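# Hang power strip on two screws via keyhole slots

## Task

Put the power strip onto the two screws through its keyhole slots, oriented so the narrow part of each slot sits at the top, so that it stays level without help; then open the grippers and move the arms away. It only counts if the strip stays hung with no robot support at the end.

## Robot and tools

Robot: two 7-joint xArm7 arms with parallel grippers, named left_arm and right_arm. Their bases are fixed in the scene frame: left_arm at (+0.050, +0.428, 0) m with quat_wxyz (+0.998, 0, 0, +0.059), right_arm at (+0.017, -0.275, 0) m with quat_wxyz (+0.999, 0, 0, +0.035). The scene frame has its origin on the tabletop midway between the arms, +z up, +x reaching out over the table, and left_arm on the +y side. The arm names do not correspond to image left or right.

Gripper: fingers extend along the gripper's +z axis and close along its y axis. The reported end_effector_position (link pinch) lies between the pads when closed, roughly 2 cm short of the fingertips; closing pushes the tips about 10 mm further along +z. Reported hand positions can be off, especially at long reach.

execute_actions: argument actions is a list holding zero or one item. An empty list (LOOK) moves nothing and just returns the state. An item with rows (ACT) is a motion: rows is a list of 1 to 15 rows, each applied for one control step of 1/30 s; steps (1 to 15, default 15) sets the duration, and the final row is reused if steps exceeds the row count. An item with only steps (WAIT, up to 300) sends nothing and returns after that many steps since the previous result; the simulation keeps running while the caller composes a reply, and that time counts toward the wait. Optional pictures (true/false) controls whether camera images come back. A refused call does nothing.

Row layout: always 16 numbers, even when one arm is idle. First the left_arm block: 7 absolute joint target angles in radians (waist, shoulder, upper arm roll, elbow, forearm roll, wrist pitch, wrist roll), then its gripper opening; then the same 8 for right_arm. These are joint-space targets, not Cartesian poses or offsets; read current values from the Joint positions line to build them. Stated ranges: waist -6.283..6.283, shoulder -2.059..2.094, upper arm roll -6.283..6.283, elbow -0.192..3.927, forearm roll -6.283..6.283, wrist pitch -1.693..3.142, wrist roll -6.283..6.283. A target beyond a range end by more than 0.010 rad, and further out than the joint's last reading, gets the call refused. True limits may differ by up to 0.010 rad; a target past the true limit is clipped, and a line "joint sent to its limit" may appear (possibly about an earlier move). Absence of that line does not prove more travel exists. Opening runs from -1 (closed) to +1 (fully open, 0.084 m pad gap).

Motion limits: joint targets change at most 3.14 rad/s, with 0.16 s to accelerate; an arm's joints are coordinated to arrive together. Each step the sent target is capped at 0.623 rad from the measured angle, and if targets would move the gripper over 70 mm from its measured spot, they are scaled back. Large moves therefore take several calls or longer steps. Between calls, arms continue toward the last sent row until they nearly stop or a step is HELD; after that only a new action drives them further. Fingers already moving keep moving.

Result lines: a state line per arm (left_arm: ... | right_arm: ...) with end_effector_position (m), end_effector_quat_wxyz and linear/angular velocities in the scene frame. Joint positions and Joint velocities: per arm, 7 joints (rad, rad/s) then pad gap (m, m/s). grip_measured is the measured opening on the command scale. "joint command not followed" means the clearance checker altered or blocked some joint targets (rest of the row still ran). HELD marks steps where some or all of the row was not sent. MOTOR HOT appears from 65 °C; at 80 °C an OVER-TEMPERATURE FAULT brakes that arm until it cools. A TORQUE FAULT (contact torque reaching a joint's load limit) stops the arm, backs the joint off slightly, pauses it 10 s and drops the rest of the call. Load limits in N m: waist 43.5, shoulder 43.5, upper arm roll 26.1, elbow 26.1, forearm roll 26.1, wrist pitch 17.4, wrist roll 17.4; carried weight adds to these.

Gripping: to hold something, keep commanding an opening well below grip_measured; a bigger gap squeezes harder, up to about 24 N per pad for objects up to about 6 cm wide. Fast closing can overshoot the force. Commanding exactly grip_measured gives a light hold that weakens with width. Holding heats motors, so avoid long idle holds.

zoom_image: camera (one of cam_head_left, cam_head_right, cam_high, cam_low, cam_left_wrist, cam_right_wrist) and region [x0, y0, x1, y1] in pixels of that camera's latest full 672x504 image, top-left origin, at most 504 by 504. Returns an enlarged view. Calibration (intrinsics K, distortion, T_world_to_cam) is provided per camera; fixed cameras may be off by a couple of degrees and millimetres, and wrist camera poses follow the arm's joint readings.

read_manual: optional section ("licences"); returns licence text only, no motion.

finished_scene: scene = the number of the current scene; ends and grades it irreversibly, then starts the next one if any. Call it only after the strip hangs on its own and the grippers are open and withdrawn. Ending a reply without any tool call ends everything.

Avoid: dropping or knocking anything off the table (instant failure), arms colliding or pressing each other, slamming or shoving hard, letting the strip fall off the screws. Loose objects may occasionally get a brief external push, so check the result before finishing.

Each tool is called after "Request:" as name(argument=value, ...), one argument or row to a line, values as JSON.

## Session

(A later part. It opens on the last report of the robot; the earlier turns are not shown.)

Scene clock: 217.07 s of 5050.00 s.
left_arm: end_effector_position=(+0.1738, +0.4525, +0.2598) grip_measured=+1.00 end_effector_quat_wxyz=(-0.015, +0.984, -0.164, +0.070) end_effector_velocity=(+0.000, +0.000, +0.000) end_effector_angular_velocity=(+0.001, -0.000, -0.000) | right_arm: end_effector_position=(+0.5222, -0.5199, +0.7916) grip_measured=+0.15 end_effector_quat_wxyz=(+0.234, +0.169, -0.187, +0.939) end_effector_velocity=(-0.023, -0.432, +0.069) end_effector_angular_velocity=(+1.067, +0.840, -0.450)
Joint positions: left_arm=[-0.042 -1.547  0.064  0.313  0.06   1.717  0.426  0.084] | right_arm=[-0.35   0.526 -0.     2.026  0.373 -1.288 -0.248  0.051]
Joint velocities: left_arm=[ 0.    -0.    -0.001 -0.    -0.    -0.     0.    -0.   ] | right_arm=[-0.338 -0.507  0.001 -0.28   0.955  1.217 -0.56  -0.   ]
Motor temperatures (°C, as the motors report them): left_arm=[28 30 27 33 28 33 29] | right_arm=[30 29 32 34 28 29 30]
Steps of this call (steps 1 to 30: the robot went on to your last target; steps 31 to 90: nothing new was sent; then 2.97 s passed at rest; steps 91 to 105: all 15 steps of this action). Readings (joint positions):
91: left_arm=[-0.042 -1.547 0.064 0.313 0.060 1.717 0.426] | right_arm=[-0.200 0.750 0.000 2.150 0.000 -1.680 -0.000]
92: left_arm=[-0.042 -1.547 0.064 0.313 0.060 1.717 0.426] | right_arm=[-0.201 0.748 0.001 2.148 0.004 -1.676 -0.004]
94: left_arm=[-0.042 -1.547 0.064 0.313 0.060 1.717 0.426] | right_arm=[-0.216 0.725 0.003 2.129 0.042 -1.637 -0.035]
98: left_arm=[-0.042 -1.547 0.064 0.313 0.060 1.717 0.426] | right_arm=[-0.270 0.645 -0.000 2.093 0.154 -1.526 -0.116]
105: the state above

Request:
execute_actions(
  actions=[
    {"rows":[[-0.042,-1.547,0.064,0.313,0.06,1.717,0.426,1,-0.5,0.1,0,1.4,1.5,1.15,-0.95,-1]],"steps":15},
  ],
  pictures=false,
)

Request:
execute_actions(
  actions=[
    {"steps":45},
  ],
  pictures=false,
)

Request:
execute_actions(
  actions=[
    {"rows":[[-0.042,-1.547,0.064,0.313,0.06,1.717,0.426,1,-0.5,0.02,0,0.7,2.15,1.15,-1.05,-1]],"steps":15},
  ],
  pictures=false,
)

Request:
execute_actions(
  actions=[
    {"steps":20},
  ],
  pictures=false,
)

Request:
execute_actions(
  actions=[
    {"rows":[[-0.042,-1.547,0.064,0.313,0.06,1.717,0.426,1,-0.075,0.03,0,0.68,2.09,1.21,-1.03,-1]],"steps":15},
  ],
  pictures=false,
)

Request:
execute_actions(
  actions=[
    {"steps":20},
  ],
)

Scene clock: 234.43 s of 5050.00 s.
left_arm: end_effector_position=(+0.1738, +0.4525, +0.2598) grip_measured=+1.00 end_effector_quat_wxyz=(-0.015, +0.984, -0.164, +0.070) end_effector_velocity=(+0.000, +0.000, -0.000) end_effector_angular_velocity=(+0.001, +0.001, +0.001) | right_arm: end_effector_position=(+0.6526, -0.6056, +0.5522) grip_measured=+0.15 end_effector_quat_wxyz=(-0.053, +0.719, -0.281, +0.633) end_effector_velocity=(+0.100, +0.291, -0.339) end_effector_angular_velocity=(+0.737, +0.494, +1.188)
Joint positions: left_arm=[-0.042 -1.547  0.064  0.313  0.06   1.717  0.426  0.084] | right_arm=[-0.5    0.19  -0.001  1.621  1.182  0.151 -0.75   0.051]
Joint velocities: left_arm=[ 0.     0.    -0.    -0.001  0.    -0.001 -0.     0.   ] | right_arm=[ 0.001 -0.217  0.002 -0.546  0.776  1.308 -0.488 -0.   ]
Motor temperatures (°C, as the motors report them): left_arm=[28 30 27 33 28 33 29] | right_arm=[30 29 32 35 28 29 30]
Steps of this call (steps 1 to 45: the robot went on to your last target; steps 46 to 110: nothing new was sent; then 13.20 s passed at rest; steps 111 to 125: all 15 steps of this action). Readings (joint positions):
111: left_arm=[-0.042 -1.547 0.064 0.313 0.060 1.717 0.426] | right_arm=[-0.500 0.300 -0.000 1.900 0.800 -0.300 -0.500]
112: left_arm=[-0.042 -1.547 0.064 0.313 0.060 1.717 0.426] | right_arm=[-0.500 0.299 -0.000 1.897 0.804 -0.296 -0.503]
114: left_arm=[-0.042 -1.547 0.064 0.313 0.060 1.717 0.426] | right_arm=[-0.500 0.283 -0.000 1.868 0.844 -0.256 -0.533]
118: left_arm=[-0.042 -1.547 0.064 0.313 0.060 1.717 0.426] | right_arm=[-0.500 0.247 -0.001 1.766 0.976 -0.123 -0.620]
125: the state above

Scene clock: 235.93 s of 5050.00 s.
left_arm: end_effector_position=(+0.1738, +0.4525, +0.2598) grip_measured=+1.00 end_effector_quat_wxyz=(-0.015, +0.984, -0.164, +0.070) end_effector_velocity=(+0.000, +0.000, -0.001) end_effector_angular_velocity=(+0.001, +0.001, +0.000) | right_arm: end_effector_position=(+0.6392, -0.3429, +0.4768) grip_measured=+0.15 end_effector_quat_wxyz=(-0.459, +0.764, -0.036, +0.451) end_effector_velocity=(+0.000, -0.000, -0.001) end_effector_angular_velocity=(-0.001, +0.001, +0.000)
Joint positions: left_arm=[-0.042 -1.547  0.064  0.313  0.06   1.717  0.426  0.084] | right_arm=[-0.5    0.1   -0.     1.4    1.5    1.15  -0.95   0.051]
Joint velocities: left_arm=[ 0.001  0.    -0.    -0.001  0.    -0.001  0.    -0.   ] | right_arm=[ 0.001  0.    -0.001 -0.    -0.001 -0.    -0.     0.   ]
Motor temperatures (°C, as the motors report them): left_arm=[28 30 27 33 28 33 29] | right_arm=[30 29 32 35 28 29 30]
Steps of this call (steps 1 to 45: the robot went on to your last target). Readings (joint positions):
1: left_arm=[-0.042 -1.547 0.064 0.313 0.060 1.717 0.426] | right_arm=[-0.500 0.183 -0.001 1.604 1.208 0.195 -0.766]
2: left_arm=[-0.042 -1.547 0.064 0.313 0.060 1.717 0.426] | right_arm=[-0.500 0.176 -0.000 1.587 1.232 0.241 -0.781]
4: left_arm=[-0.042 -1.547 0.064 0.313 0.060 1.717 0.426] | right_arm=[-0.500 0.163 -0.000 1.556 1.276 0.336 -0.809]
8: left_arm=[-0.042 -1.547 0.064 0.313 0.060 1.717 0.426] | right_arm=[-0.500 0.143 -0.000 1.505 1.348 0.539 -0.855]
45: the state above
All arms were judged still, so your last target was given up. Only a new action makes them travel on or press farther. Fingers that are still opening or closing keep moving.

Scene clock: 236.43 s of 5050.00 s.
left_arm: end_effector_position=(+0.1738, +0.4525, +0.2598) grip_measured=+1.00 end_effector_quat_wxyz=(-0.015, +0.984, -0.164, +0.070) end_effector_velocity=(-0.000, -0.000, -0.000) end_effector_angular_velocity=(+0.001, +0.001, -0.000) | right_arm: end_effector_position=(+0.5959, -0.3402, +0.3339) grip_measured=+0.15 end_effector_quat_wxyz=(-0.579, +0.652, -0.273, +0.405) end_effector_velocity=(-0.166, -0.017, -0.359) end_effector_angular_velocity=(+1.036, +0.532, -0.714)
Joint positions: left_arm=[-0.042 -1.547  0.064  0.313  0.06   1.717  0.426  0.084] | right_arm=[-0.5    0.042  0.     0.89   1.976  1.149 -1.023  0.051]
Joint velocities: left_arm=[-0.    -0.    -0.001 -0.001  0.     0.    -0.    -0.   ] | right_arm=[ 0.    -0.131 -0.002 -1.185  1.078  0.    -0.164  0.   ]
Motor temperatures (°C, as the motors report them): left_arm=[28 30 27 33 28 33 29] | right_arm=[30 29 32 35 28 29 30]
Steps of this call (steps 1 to 15: all 15 steps of this action). Readings (joint positions):
1: left_arm=[-0.042 -1.547 0.064 0.313 0.060 1.717 0.426] | right_arm=[-0.500 0.100 -0.000 1.400 1.500 1.150 -0.950]
2: left_arm=[-0.042 -1.547 0.064 0.313 0.060 1.717 0.426] | right_arm=[-0.500 0.099 -0.000 1.397 1.504 1.150 -0.951]
4: left_arm=[-0.042 -1.547 0.064 0.313 0.060 1.717 0.426] | right_arm=[-0.500 0.091 -0.000 1.360 1.547 1.150 -0.958]
8: left_arm=[-0.042 -1.547 0.064 0.313 0.060 1.717 0.426] | right_arm=[-0.500 0.073 0.000 1.178 1.715 1.150 -0.983]
15: the state above

Scene clock: 237.10 s of 5050.00 s.
left_arm: end_effector_position=(+0.1738, +0.4525, +0.2598) grip_measured=+1.00 end_effector_quat_wxyz=(-0.015, +0.984, -0.164, +0.070) end_effector_velocity=(+0.000, -0.000, +0.000) end_effector_angular_velocity=(+0.001, -0.001, -0.001) | right_arm: end_effector_position=(+0.5646, -0.3436, +0.2762) grip_measured=+0.15 end_effector_quat_wxyz=(+0.589, -0.604, +0.370, -0.389) end_effector_velocity=(-0.001, +0.000, -0.002) end_effector_angular_velocity=(+0.002, +0.003, -0.001)
Joint positions: left_arm=[-0.042 -1.547  0.064  0.313  0.06   1.717  0.426  0.084] | right_arm=[-0.5    0.02   0.     0.701  2.15   1.15  -1.05   0.051]
Joint velocities: left_arm=[-0.001  0.    -0.001  0.    -0.    -0.001  0.    -0.   ] | right_arm=[-0.     0.    -0.    -0.004  0.001  0.001 -0.001  0.   ]
Motor temperatures (°C, as the motors report them): left_arm=[28 30 27 33 28 33 29] | right_arm=[30 29 32 35 28 29 30]
Steps of this call (steps 1 to 20: the robot went on to your last target). Readings (joint positions):
1: left_arm=[-0.042 -1.547 0.064 0.313 0.060 1.717 0.426] | right_arm=[-0.500 0.038 0.000 0.851 2.012 1.149 -1.029]
2: left_arm=[-0.042 -1.547 0.064 0.313 0.060 1.717 0.426] | right_arm=[-0.500 0.033 0.000 0.813 2.047 1.149 -1.034]
4: left_arm=[-0.042 -1.547 0.064 0.313 0.060 1.717 0.426] | right_arm=[-0.500 0.027 -0.000 0.750 2.101 1.149 -1.042]
8: left_arm=[-0.042 -1.547 0.064 0.313 0.060 1.717 0.426] | right_arm=[-0.500 0.022 -0.000 0.712 2.139 1.150 -1.048]
20: the state above

Scene clock: 237.60 s of 5050.00 s.
left_arm: end_effector_position=(+0.1738, +0.4525, +0.2598) grip_measured=+1.00 end_effector_quat_wxyz=(-0.015, +0.984, -0.164, +0.070) end_effector_velocity=(-0.000, -0.000, -0.000) end_effector_angular_velocity=(-0.001, +0.001, +0.000) | right_arm: end_effector_position=(+0.5450, -0.1483, +0.2697) grip_measured=+0.15 end_effector_quat_wxyz=(+0.657, -0.662, +0.250, -0.261) end_effector_velocity=(-0.129, +0.443, -0.016) end_effector_angular_velocity=(+0.032, +0.030, +0.927)
Joint positions: left_arm=[-0.042 -1.547  0.064  0.313  0.06   1.717  0.426  0.084] | right_arm=[-0.169  0.028  0.001  0.685  2.103  1.197 -1.034  0.051]
Joint velocities: left_arm=[ 0.    -0.     0.    -0.001 -0.001  0.     0.     0.   ] | right_arm=[ 0.786  0.019 -0.005 -0.039 -0.111  0.11   0.037 -0.   ]
Motor temperatures (°C, as the motors report them): left_arm=[28 30 27 33 28 33 29] | right_arm=[30 29 32 35 28 29 30]
Steps of this call (steps 1 to 15: all 15 steps of this action). Readings (joint positions):
1: left_arm=[-0.042 -1.547 0.064 0.313 0.060 1.717 0.426] | right_arm=[-0.500 0.020 -0.000 0.701 2.150 1.150 -1.050]
2: left_arm=[-0.042 -1.547 0.064 0.313 0.060 1.717 0.426] | right_arm=[-0.496 0.020 -0.001 0.700 2.149 1.150 -1.050]
4: left_arm=[-0.042 -1.547 0.064 0.313 0.060 1.717 0.426] | right_arm=[-0.462 0.021 -0.008 0.699 2.145 1.154 -1.048]
8: left_arm=[-0.042 -1.547 0.064 0.313 0.060 1.717 0.426] | right_arm=[-0.353 0.023 0.002 0.694 2.129 1.171 -1.043]
15: the state above

Scene clock: 238.27 s of 5050.00 s.
left_arm: end_effector_position=(+0.1738, +0.4525, +0.2598) grip_measured=+1.00 end_effector_quat_wxyz=(-0.015, +0.984, -0.164, +0.070) end_effector_velocity=(+0.000, -0.000, -0.000) end_effector_angular_velocity=(+0.000, -0.000, -0.002) | right_arm: end_effector_position=(+0.5271, -0.0969, +0.2679) grip_measured=+0.15 end_effector_quat_wxyz=(+0.671, -0.674, +0.215, -0.223) end_effector_velocity=(-0.001, +0.003, +0.000) end_effector_angular_velocity=(+0.001, -0.001, +0.006)
Joint positions: left_arm=[-0.042 -1.547  0.064  0.313  0.06   1.717  0.426  0.084] | right_arm=[-0.075  0.03  -0.     0.68   2.09   1.21  -1.03   0.051]
Joint velocities: left_arm=[-0.002 -0.     0.    -0.     0.    -0.    -0.     0.   ] | right_arm=[ 0.003  0.     0.003  0.    -0.     0.001  0.    -0.   ]
Motor temperatures (°C, as the motors report them): left_arm=[28 30 27 33 28 33 29] | right_arm=[30 29 32 35 28 29 30]
Steps of this call (steps 1 to 20: the robot went on to your last target). Readings (joint positions):
1: left_arm=[-0.042 -1.547 0.064 0.313 0.060 1.717 0.426] | right_arm=[-0.143 0.028 0.001 0.683 2.100 1.201 -1.033]
2: left_arm=[-0.042 -1.547 0.064 0.313 0.060 1.717 0.426] | right_arm=[-0.121 0.029 0.002 0.682 2.096 1.204 -1.032]
4: left_arm=[-0.042 -1.547 0.064 0.313 0.060 1.717 0.426] | right_arm=[-0.094 0.030 0.005 0.680 2.093 1.208 -1.031]
8: left_arm=[-0.042 -1.547 0.064 0.313 0.060 1.717 0.426] | right_arm=[-0.081 0.030 -0.002 0.680 2.091 1.209 -1.030]
20: the state above
camera_calibration (this result's frames):
cam_left_wrist: T_world_to_cam=[[-0.317865, -0.946942, -0.0475756, 0.525776], [-0.937454, 0.321399, -0.133726, 0.118181], [0.141921, 0.00209318, -0.989876, 0.361833], [0, 0, 0, 1]] pos_world=[0.226563, 0.459139, 0.398988]
cam_right_wrist: T_world_to_cam=[[-0.00420886, -0.00737525, -0.999964, 0.299322], [-0.797313, 0.603565, -0.0010957, 0.550003], [0.603551, 0.79728, -0.0084207, -0.104923], [0, 0, 0, 1]] pos_world=[0.503111, -0.246102, 0.29903]

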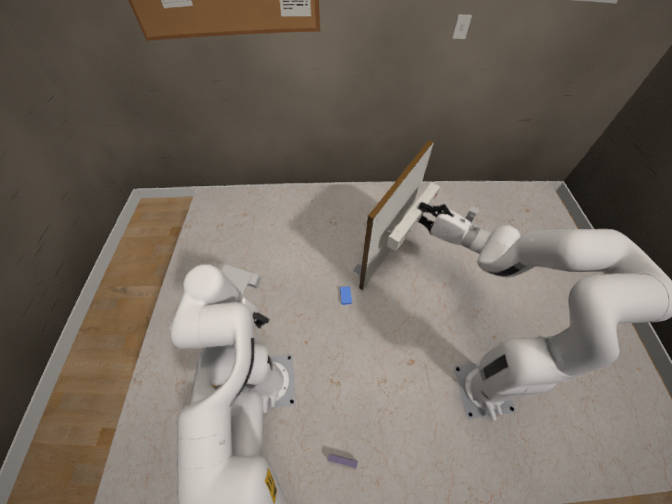

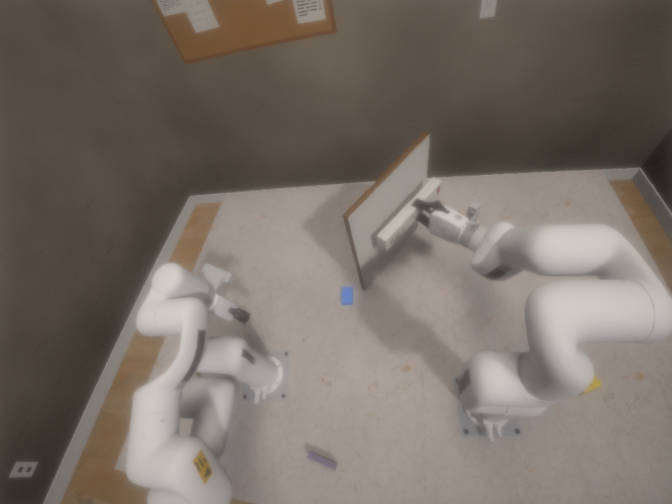

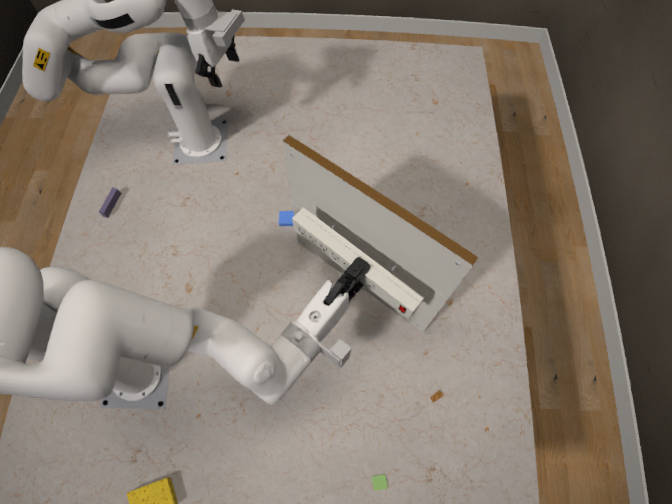

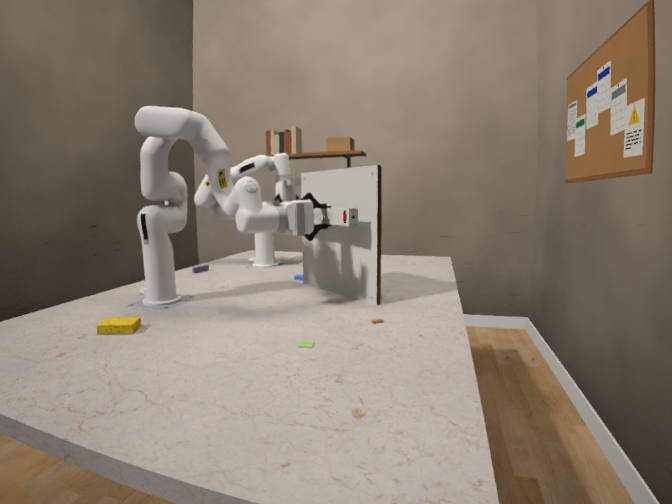

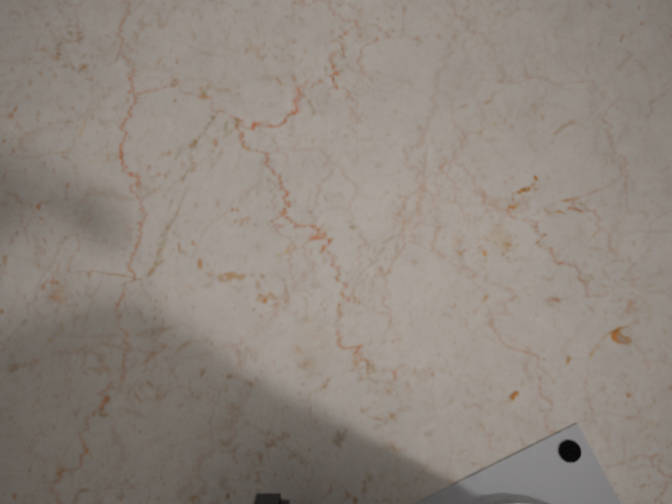

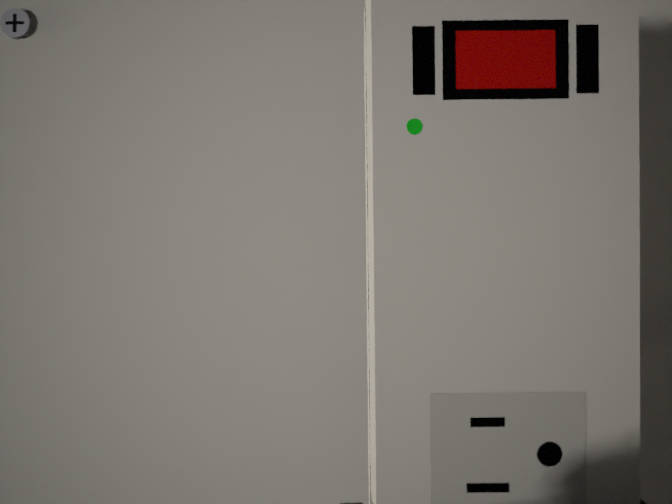

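Request:
execute_actions(
  actions=[
    {"rows":[[-0.042,-1.547,0.064,0.313,0.06,1.717,0.426,1,-0.106,0.002,0,0.643,2.063,1.231,-1.026,-1]],"steps":12},
  ],
  pictures=false,
)

Request:
execute_actions(
  actions=[
    {"rows":[[-0.042,-1.547,0.064,0.313,0.06,1.717,0.426,1,-0.12,0.119,0,0.632,2.108,1.316,-1.134,-1]],"steps":15},
  ],
  pictures=false,
)

Request:
execute_actions(
  actions=[
    {"steps":8},
  ],
)

Scene clock: 246.47 s of 5050.00 s.
left_arm: end_effector_position=(+0.1738, +0.4525, +0.2598) grip_measured=+1.00 end_effector_quat_wxyz=(-0.015, +0.984, -0.164, +0.070) end_effector_velocity=(+0.001, +0.000, +0.000) end_effector_angular_velocity=(+0.001, -0.002, -0.001) | right_arm: end_effector_position=(+0.5165, -0.1058, +0.2671) grip_measured=+0.15 end_effector_quat_wxyz=(+0.671, -0.674, +0.214, -0.221) end_effector_velocity=(-0.003, -0.000, -0.001) end_effector_angular_velocity=(+0.001, +0.003, +0.005)
Joint positions: left_arm=[-0.042 -1.547  0.064  0.313  0.06   1.717  0.426  0.084] | right_arm=[-0.105  0.003  0.     0.644  2.064  1.231 -1.026  0.051]
Joint velocities: left_arm=[-0.001  0.    -0.001  0.     0.    -0.002  0.     0.   ] | right_arm=[-0.005 -0.005  0.002 -0.009 -0.006  0.006  0.001  0.   ]
Motor temperatures (°C, as the motors report them): left_arm=[28 30 27 33 28 33 29] | right_arm=[30 29 32 35 28 29 30]
Steps of this call (steps 1 to 15: the robot went on to your last target; steps 16 to 90: nothing new was sent; then 4.80 s passed at rest; steps 91 to 102: all 12 steps of this action). Readings (joint positions):
91: left_arm=[-0.042 -1.547 0.064 0.313 0.060 1.717 0.426] | right_arm=[-0.075 0.030 0.000 0.680 2.090 1.210 -1.030]
92: left_arm=[-0.042 -1.547 0.064 0.313 0.060 1.717 0.426] | right_arm=[-0.078 0.028 0.001 0.677 2.087 1.213 -1.030]
94: left_arm=[-0.042 -1.547 0.064 0.313 0.060 1.717 0.426] | right_arm=[-0.092 0.014 0.001 0.659 2.074 1.222 -1.028]
98: left_arm=[-0.042 -1.547 0.064 0.313 0.060 1.717 0.426] | right_arm=[-0.104 0.004 -0.001 0.646 2.066 1.229 -1.026]
102: the state above

Scene clock: 246.97 s of 5050.00 s.
left_arm: end_effector_position=(+0.1738, +0.4525, +0.2598) grip_measured=+1.00 end_effector_quat_wxyz=(-0.015, +0.984, -0.164, +0.070) end_effector_velocity=(-0.000, -0.000, -0.000) end_effector_angular_velocity=(-0.000, +0.001, -0.001) | right_arm: end_effector_position=(+0.5157, -0.1070, +0.2295) grip_measured=+0.15 end_effector_quat_wxyz=(+0.679, -0.663, +0.219, -0.225) end_effector_velocity=(-0.003, +0.000, -0.008) end_effector_angular_velocity=(+0.001, +0.008, -0.002)
Joint positions: left_arm=[-0.042 -1.547  0.064  0.313  0.06   1.717  0.426  0.084] | right_arm=[-0.12   0.117 -0.     0.633  2.108  1.315 -1.133  0.051]
Joint velocities: left_arm=[-0.001 -0.     0.    -0.     0.     0.001  0.     0.   ] | right_arm=[-0.002  0.014  0.001 -0.009  0.004  0.007 -0.013 -0.   ]
Motor temperatures (°C, as the motors report them): left_arm=[28 30 27 33 28 33 29] | right_arm=[30 29 32 35 28 29 30]
Steps of this call (steps 1 to 15: all 15 steps of this action). Readings (joint positions):
1: left_arm=[-0.042 -1.547 0.064 0.313 0.060 1.717 0.426] | right_arm=[-0.105 0.003 0.000 0.644 2.063 1.231 -1.026]
2: left_arm=[-0.042 -1.547 0.064 0.313 0.060 1.717 0.426] | right_arm=[-0.106 0.005 0.000 0.644 2.065 1.234 -1.030]
4: left_arm=[-0.042 -1.547 0.064 0.313 0.060 1.717 0.426] | right_arm=[-0.111 0.039 0.000 0.644 2.080 1.263 -1.065]
8: left_arm=[-0.042 -1.547 0.064 0.313 0.060 1.717 0.426] | right_arm=[-0.118 0.108 -0.000 0.629 2.101 1.302 -1.119]
15: the state above

Scene clock: 247.23 s of 5050.00 s.
left_arm: end_effector_position=(+0.1738, +0.4525, +0.2598) grip_measured=+1.00 end_effector_quat_wxyz=(-0.015, +0.984, -0.164, +0.070) end_effector_velocity=(-0.000, -0.000, -0.001) end_effector_angular_velocity=(-0.001, +0.002, +0.000) | right_arm: end_effector_position=(+0.5155, -0.1071, +0.2285) grip_measured=+0.15 end_effector_quat_wxyz=(+0.679, -0.663, +0.220, -0.225) end_effector_velocity=(-0.000, -0.000, -0.001) end_effector_angular_velocity=(+0.000, +0.002, -0.001)
Joint positions: left_arm=[-0.042 -1.547  0.064  0.313  0.06   1.717  0.426  0.084] | right_arm=[-0.12   0.119  0.     0.632  2.108  1.316 -1.134  0.051]
Joint velocities: left_arm=[ 0.001 -0.     0.    -0.002 -0.     0.     0.    -0.   ] | right_arm=[-0.     0.002 -0.    -0.001  0.001  0.001 -0.001  0.   ]
Motor temperatures (°C, as the motors report them): left_arm=[28 30 27 33 28 33 29] | right_arm=[30 29 32 35 28 29 30]
Steps of this call (steps 1 to 8: the robot went on to your last target). Readings (joint positions):
1: left_arm=[-0.042 -1.547 0.064 0.313 0.060 1.717 0.426] | right_arm=[-0.120 0.117 -0.000 0.633 2.108 1.315 -1.133]
2: left_arm=[-0.042 -1.547 0.064 0.313 0.060 1.717 0.426] | right_arm=[-0.120 0.118 0.000 0.632 2.108 1.316 -1.133]
4: left_arm=[-0.042 -1.547 0.064 0.313 0.060 1.717 0.426] | right_arm=[-0.120 0.118 0.000 0.632 2.108 1.316 -1.134]
8: the state above
camera_calibration (this result's frames):
cam_left_wrist: T_world_to_cam=[[-0.317865, -0.946942, -0.0475756, 0.525776], [-0.937454, 0.321399, -0.133726, 0.118181], [0.141921, 0.00209322, -0.989876, 0.361833], [0, 0, 0, 1]] pos_world=[0.226564, 0.459139, 0.398988]
cam_right_wrist: T_world_to_cam=[[-0.000986206, 0.0198148, -0.999803, 0.261074], [-0.791185, 0.611441, 0.0128984, 0.541309], [0.611577, 0.791042, 0.0150741, -0.100313], [0, 0, 0, 1]] pos_world=[0.489882, -0.2568, 0.255553]

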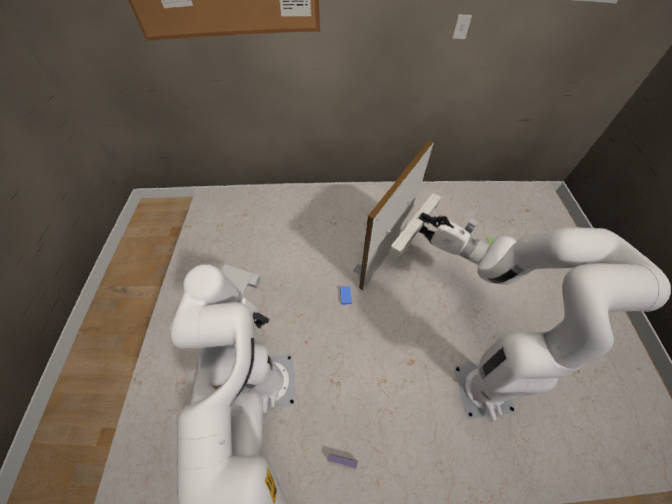

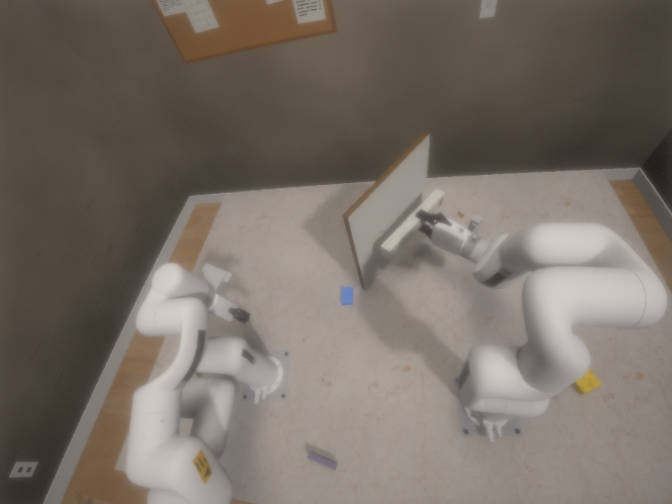

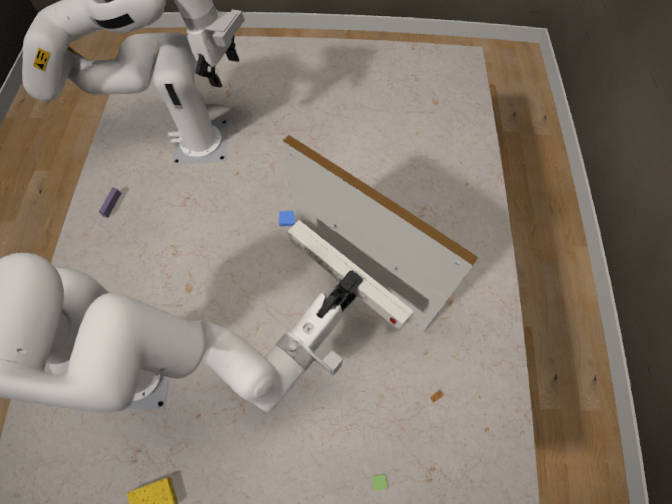

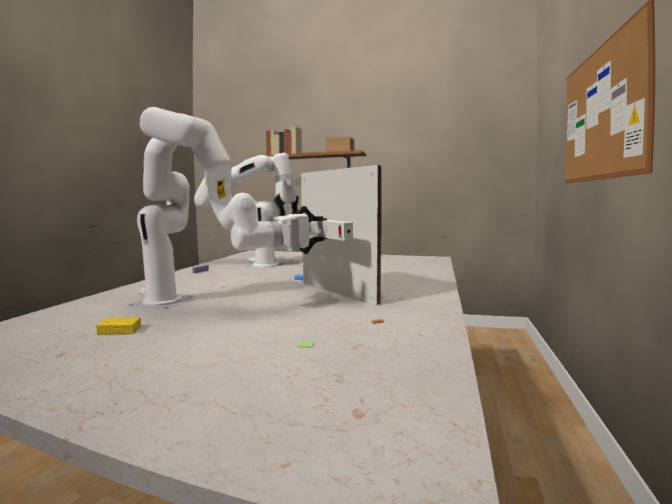

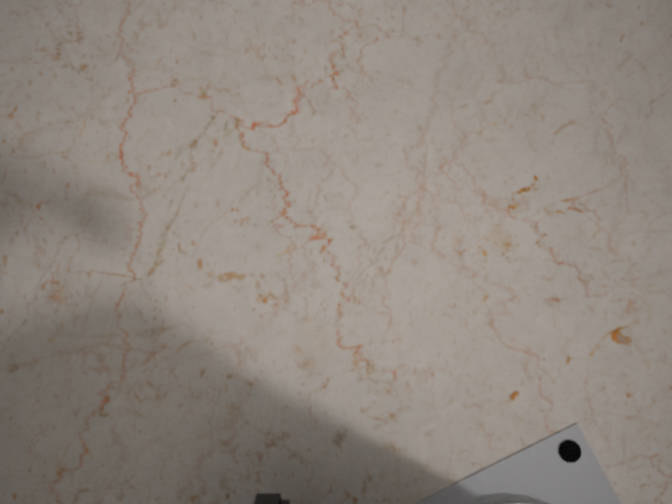

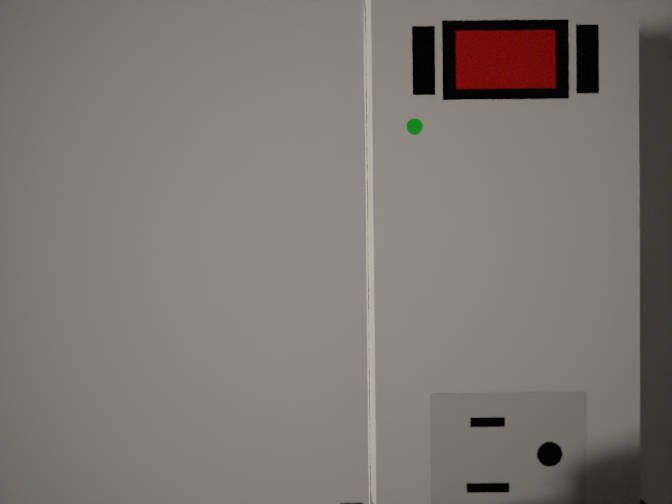

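Request:
execute_actions(
  actions=[
    {"rows":[[-0.042,-1.547,0.064,0.313,0.06,1.717,0.426,1,-0.136,0.261,0,0.619,2.163,1.42,-1.265,-1]],"steps":15},
  ],
  pictures=false,
)

Request:
execute_actions(
  actions=[
    {"steps":10},
  ],
)

Scene clock: 259.87 s of 5050.00 s.
left_arm: end_effector_position=(+0.1738, +0.4525, +0.2598) grip_measured=+1.00 end_effector_quat_wxyz=(-0.015, +0.984, -0.164, +0.070) end_effector_velocity=(+0.000, +0.000, +0.001) end_effector_angular_velocity=(-0.000, -0.002, +0.000) | right_arm: end_effector_position=(+0.5116, -0.1104, +0.1849) grip_measured=+0.15 end_effector_quat_wxyz=(+0.686, -0.648, +0.230, -0.237) end_effector_velocity=(-0.004, +0.000, -0.008) end_effector_angular_velocity=(+0.002, +0.006, -0.005)
Joint positions: left_arm=[-0.042 -1.547  0.064  0.313  0.06   1.717  0.426  0.084] | right_arm=[-0.136  0.258 -0.     0.62   2.162  1.419 -1.263  0.051]
Joint velocities: left_arm=[ 0.001  0.001  0.     0.001  0.    -0.001  0.001 -0.   ] | right_arm=[-0.001  0.017  0.001 -0.009  0.007  0.011 -0.017 -0.   ]
Motor temperatures (°C, as the motors report them): left_arm=[28 30 27 33 28 33 29] | right_arm=[30 29 32 34 28 29 30]
Steps of this call (steps 1 to 15: the robot went on to your last target; steps 16 to 90: nothing new was sent; then 9.13 s passed at rest; steps 91 to 105: all 15 steps of this action). Readings (joint positions):
91: left_arm=[-0.042 -1.547 0.064 0.313 0.060 1.717 0.426] | right_arm=[-0.120 0.119 -0.000 0.632 2.108 1.316 -1.134]
92: left_arm=[-0.042 -1.547 0.064 0.313 0.060 1.717 0.426] | right_arm=[-0.120 0.122 0.000 0.632 2.110 1.320 -1.138]
94: left_arm=[-0.042 -1.547 0.064 0.313 0.060 1.717 0.426] | right_arm=[-0.125 0.157 0.000 0.633 2.125 1.350 -1.175]
98: left_arm=[-0.042 -1.547 0.064 0.313 0.060 1.717 0.426] | right_arm=[-0.134 0.245 -0.000 0.616 2.154 1.401 -1.244]
105: the state above

Scene clock: 260.20 s of 5050.00 s.
left_arm: end_effector_position=(+0.1738, +0.4525, +0.2598) grip_measured=+1.00 end_effector_quat_wxyz=(-0.015, +0.984, -0.164, +0.070) end_effector_velocity=(-0.000, +0.000, +0.000) end_effector_angular_velocity=(+0.000, +0.000, -0.001) | right_arm: end_effector_position=(+0.5112, -0.1104, +0.1837) grip_measured=+0.15 end_effector_quat_wxyz=(+0.686, -0.648, +0.231, -0.236) end_effector_velocity=(-0.000, -0.000, -0.001) end_effector_angular_velocity=(-0.000, +0.000, -0.000)
Joint positions: left_arm=[-0.042 -1.547  0.064  0.313  0.06   1.717  0.426  0.084] | right_arm=[-0.136  0.261  0.     0.619  2.163  1.42  -1.265  0.051]
Joint velocities: left_arm=[ 0.    -0.    -0.     0.    -0.     0.001  0.001  0.   ] | right_arm=[-0.     0.001 -0.    -0.    -0.     0.001 -0.001  0.   ]
Motor temperatures (°C, as the motors report them): left_arm=[28 30 27 33 28 33 29] | right_arm=[30 29 32 34 28 29 30]
Steps of this call (steps 1 to 10: the robot went on to your last target). Readings (joint positions):
1: left_arm=[-0.042 -1.547 0.064 0.313 0.060 1.717 0.426] | right_arm=[-0.136 0.259 -0.000 0.620 2.163 1.419 -1.264]
2: left_arm=[-0.042 -1.547 0.064 0.313 0.060 1.717 0.426] | right_arm=[-0.136 0.259 0.000 0.620 2.163 1.420 -1.264]
4: left_arm=[-0.042 -1.547 0.064 0.313 0.060 1.717 0.426] | right_arm=[-0.136 0.260 0.000 0.619 2.163 1.420 -1.265]
8: left_arm=[-0.042 -1.547 0.064 0.313 0.060 1.717 0.426] | right_arm=[-0.136 0.261 0.000 0.619 2.163 1.420 -1.265]
10: the state above
camera_calibration (this result's frames):
cam_left_wrist: T_world_to_cam=[[-0.317865, -0.946942, -0.0475756, 0.525776], [-0.937454, 0.321399, -0.133726, 0.118181], [0.141921, 0.00209319, -0.989876, 0.361833], [0, 0, 0, 1]] pos_world=[0.226564, 0.459139, 0.398988]
cam_right_wrist: T_world_to_cam=[[0.0108517, 0.0483021, -0.998774, 0.213227], [-0.770285, 0.637304, 0.0224517, 0.530967], [0.637607, 0.769097, 0.0441223, -0.115441], [0, 0, 0, 1]] pos_world=[0.480288, -0.259901, 0.206138]

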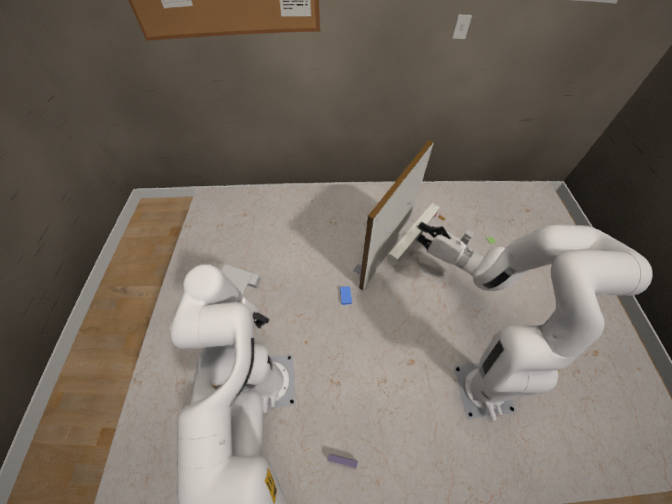

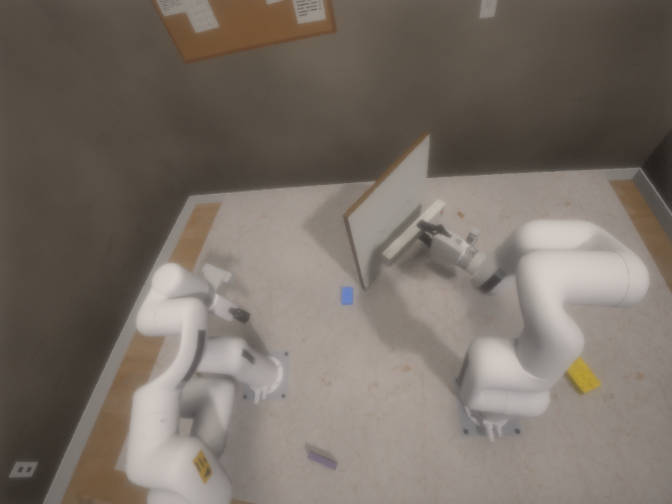

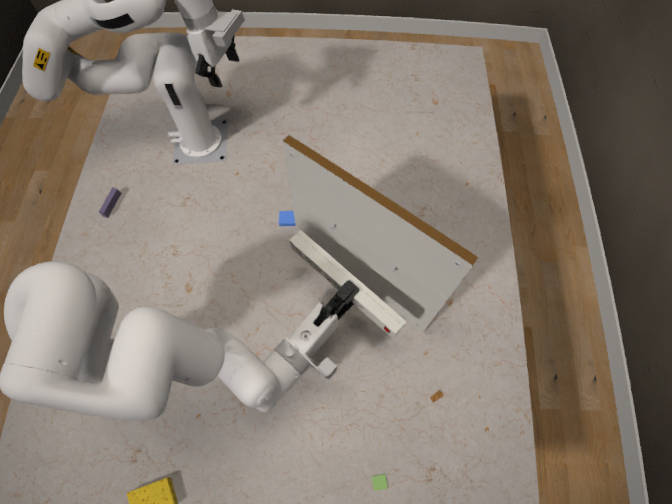

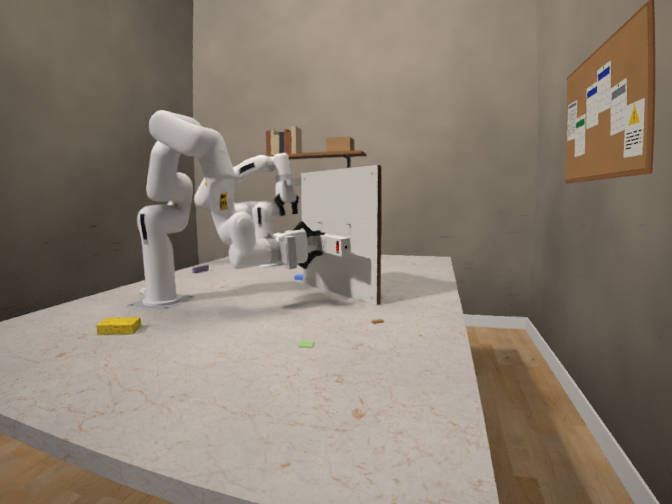

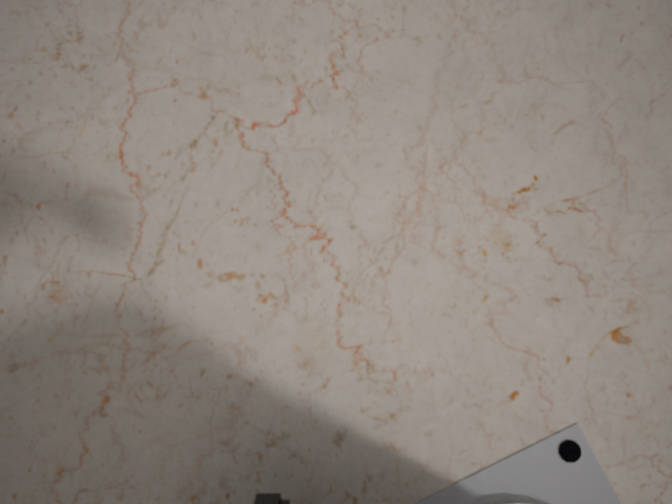

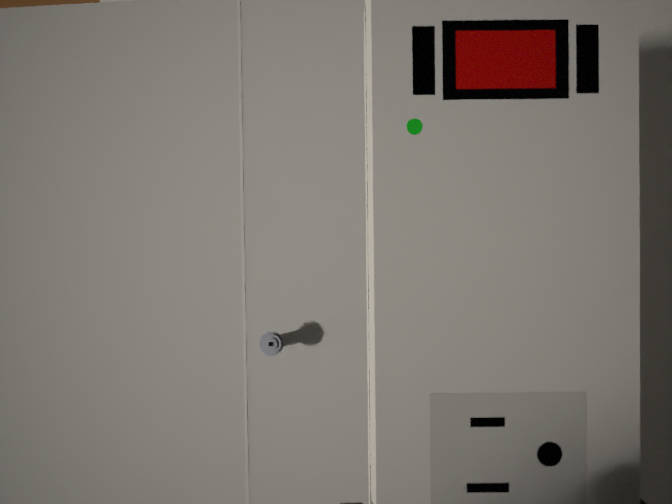

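Request:
execute_actions(
  actions=[
    {"rows":[[-0.042,-1.547,0.064,0.313,0.06,1.717,0.426,1,-0.10,0.06,0,0.62,2.09,1.27,-1.077,-1]],"steps":15},
  ],
  pictures=false,
)

Request:
execute_actions(
  actions=[
    {"rows":[[-0.042,-1.547,0.064,0.313,0.06,1.717,0.426,1,-0.068,0.073,0,0.646,2.093,1.263,-1.077,-1]],"steps":15},
  ],
)

Scene clock: 301.90 s of 5050.00 s.
left_arm: end_effector_position=(+0.1738, +0.4525, +0.2598) grip_measured=+1.00 end_effector_quat_wxyz=(-0.015, +0.984, -0.164, +0.070) end_effector_velocity=(-0.000, -0.000, +0.000) end_effector_angular_velocity=(-0.001, -0.002, -0.000) | right_arm: end_effector_position=(+0.5089, -0.1009, +0.2380) grip_measured=+0.15 end_effector_quat_wxyz=(+0.675, -0.671, +0.223, -0.212) end_effector_velocity=(+0.001, +0.001, +0.009) end_effector_angular_velocity=(-0.005, +0.004, +0.006)
Joint positions: left_arm=[-0.042 -1.547  0.064  0.313  0.06   1.717  0.426  0.084] | right_arm=[-0.101  0.064 -0.     0.618  2.091  1.272 -1.08   0.051]
Joint velocities: left_arm=[-0.    -0.001  0.001  0.001 -0.     0.     0.     0.   ] | right_arm=[ 0.005 -0.025  0.001  0.007 -0.012 -0.022  0.03  -0.   ]
Motor temperatures (°C, as the motors report them): left_arm=[28 30 27 33 28 33 29] | right_arm=[30 29 32 34 28 29 30]
Steps of this call (steps 1 to 15: the robot went on to your last target; steps 16 to 90: nothing new was sent; then 38.20 s passed at rest; steps 91 to 105: all 15 steps of this action). Readings (joint positions):
91: left_arm=[-0.042 -1.547 0.064 0.313 0.060 1.717 0.426] | right_arm=[-0.136 0.261 -0.000 0.619 2.163 1.420 -1.265]
92: left_arm=[-0.042 -1.547 0.064 0.313 0.060 1.717 0.426] | right_arm=[-0.135 0.258 -0.000 0.619 2.161 1.416 -1.261]
94: left_arm=[-0.042 -1.547 0.064 0.313 0.060 1.717 0.426] | right_arm=[-0.128 0.221 -0.001 0.615 2.146 1.383 -1.221]
98: left_arm=[-0.042 -1.547 0.064 0.313 0.060 1.717 0.426] | right_arm=[-0.106 0.092 0.001 0.625 2.104 1.301 -1.113]
105: the state above

Scene clock: 302.40 s of 5050.00 s.
left_arm: end_effector_position=(+0.1738, +0.4525, +0.2598) grip_measured=+1.00 end_effector_quat_wxyz=(-0.015, +0.984, -0.164, +0.070) end_effector_velocity=(+0.000, -0.000, -0.000) end_effector_angular_velocity=(+0.000, +0.001, -0.001) | right_arm: end_effector_position=(+0.5122, -0.0865, +0.2431) grip_measured=+0.15 end_effector_quat_wxyz=(+0.677, -0.674, +0.210, -0.207) end_effector_velocity=(-0.001, +0.003, +0.001) end_effector_angular_velocity=(-0.001, -0.002, +0.007)
Joint positions: left_arm=[-0.042 -1.547  0.064  0.313  0.06   1.717  0.426  0.084] | right_arm=[-0.068  0.073 -0.     0.646  2.093  1.263 -1.077  0.051]
Joint velocities: left_arm=[-0.     0.001 -0.     0.    -0.    -0.     0.001  0.   ] | right_arm=[ 0.004 -0.001  0.002  0.001 -0.001  0.    -0.    -0.   ]
Motor temperatures (°C, as the motors report them): left_arm=[28 30 27 33 28 33 29] | right_arm=[30 29 32 34 28 29 30]
Steps of this call (steps 1 to 15: all 15 steps of this action). Readings (joint positions):
1: left_arm=[-0.042 -1.547 0.064 0.313 0.060 1.717 0.426] | right_arm=[-0.100 0.063 -0.000 0.619 2.091 1.271 -1.079]
2: left_arm=[-0.042 -1.547 0.064 0.313 0.060 1.717 0.426] | right_arm=[-0.097 0.064 -0.001 0.622 2.091 1.270 -1.078]
4: left_arm=[-0.042 -1.547 0.064 0.313 0.060 1.717 0.426] | right_arm=[-0.082 0.069 -0.001 0.635 2.092 1.266 -1.078]
8: left_arm=[-0.042 -1.547 0.064 0.313 0.060 1.717 0.426] | right_arm=[-0.070 0.073 0.001 0.644 2.093 1.264 -1.077]
15: the state above
camera_calibration (this result's frames):
cam_left_wrist: T_world_to_cam=[[-0.317865, -0.946942, -0.0475756, 0.525776], [-0.937454, 0.321399, -0.133726, 0.118181], [0.141921, 0.00209317, -0.989876, 0.361833], [0, 0, 0, 1]] pos_world=[0.226563, 0.459139, 0.398988]
cam_right_wrist: T_world_to_cam=[[-0.0166347, 0.00476332, -0.99985, 0.282005], [-0.815538, 0.578473, 0.0163242, 0.534823], [0.578464, 0.815687, -0.00573809, -0.0906618], [0, 0, 0, 1]] pos_world=[0.493304, -0.236772, 0.272712]

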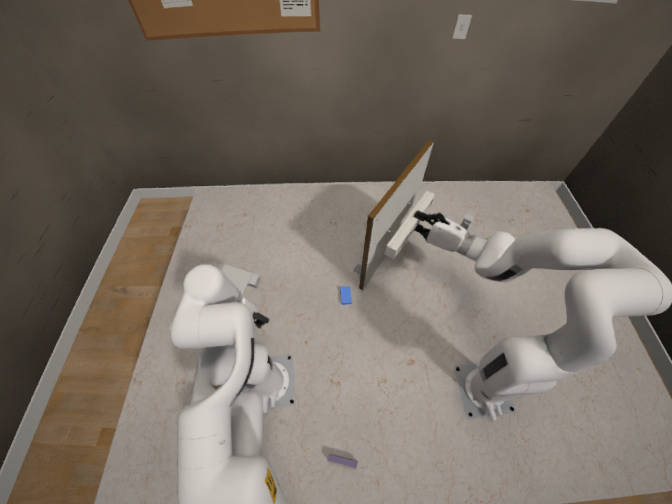

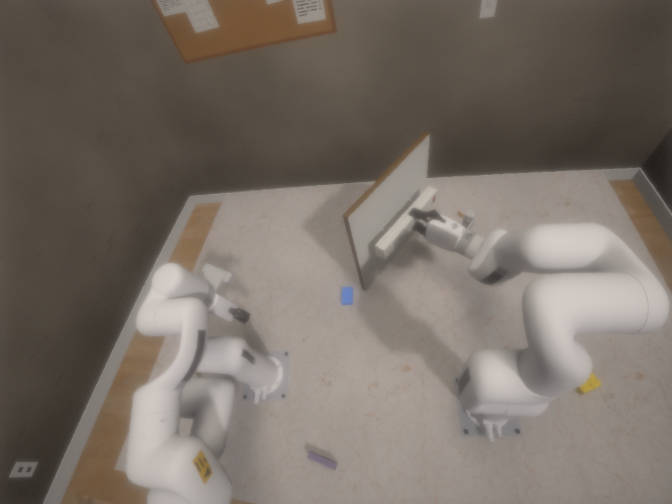

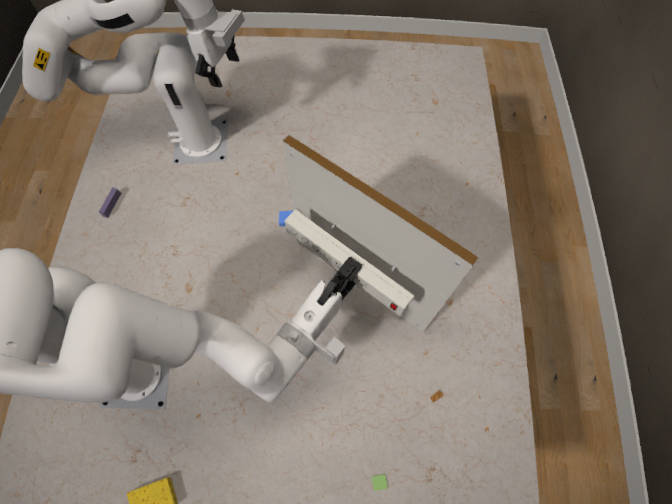

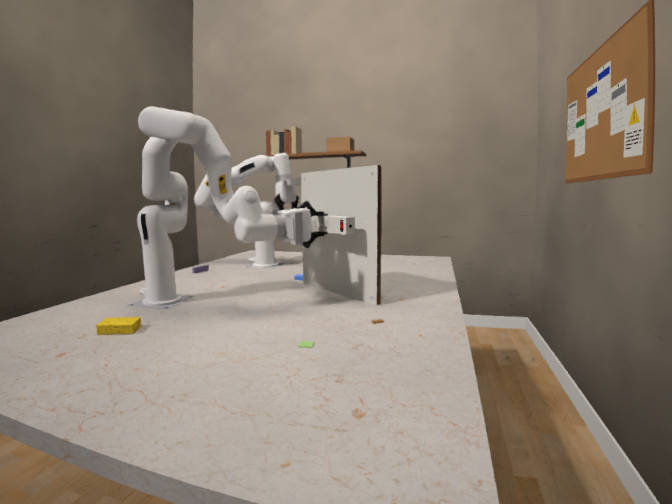

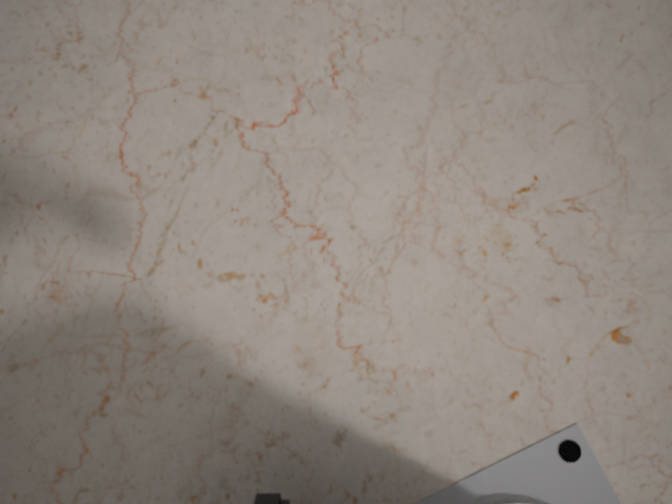

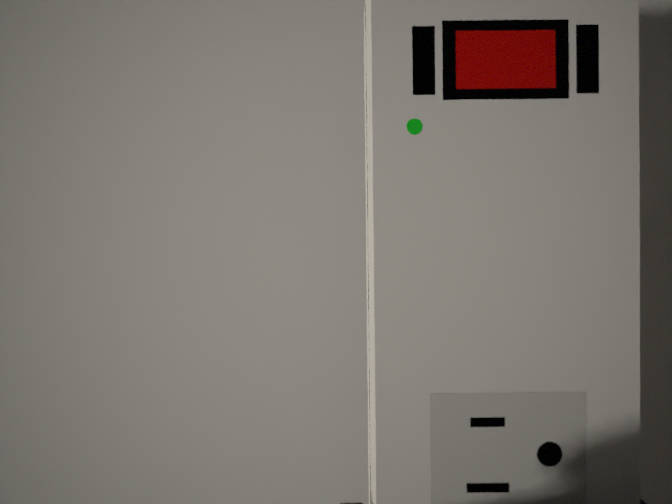

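Request:
zoom_image(
  camera="cam_high",
  region=[275,190,435,330],
)

Region (275, 190, 435, 330) of cam_high's 672x504 image, scaled by 3.150, with more detail than that image has; it fills the top 441 rows of this view, and the rest is white.

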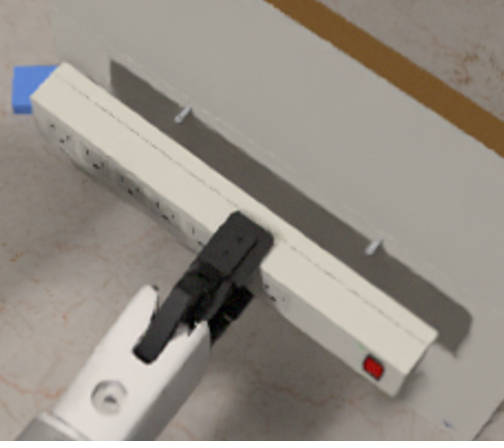

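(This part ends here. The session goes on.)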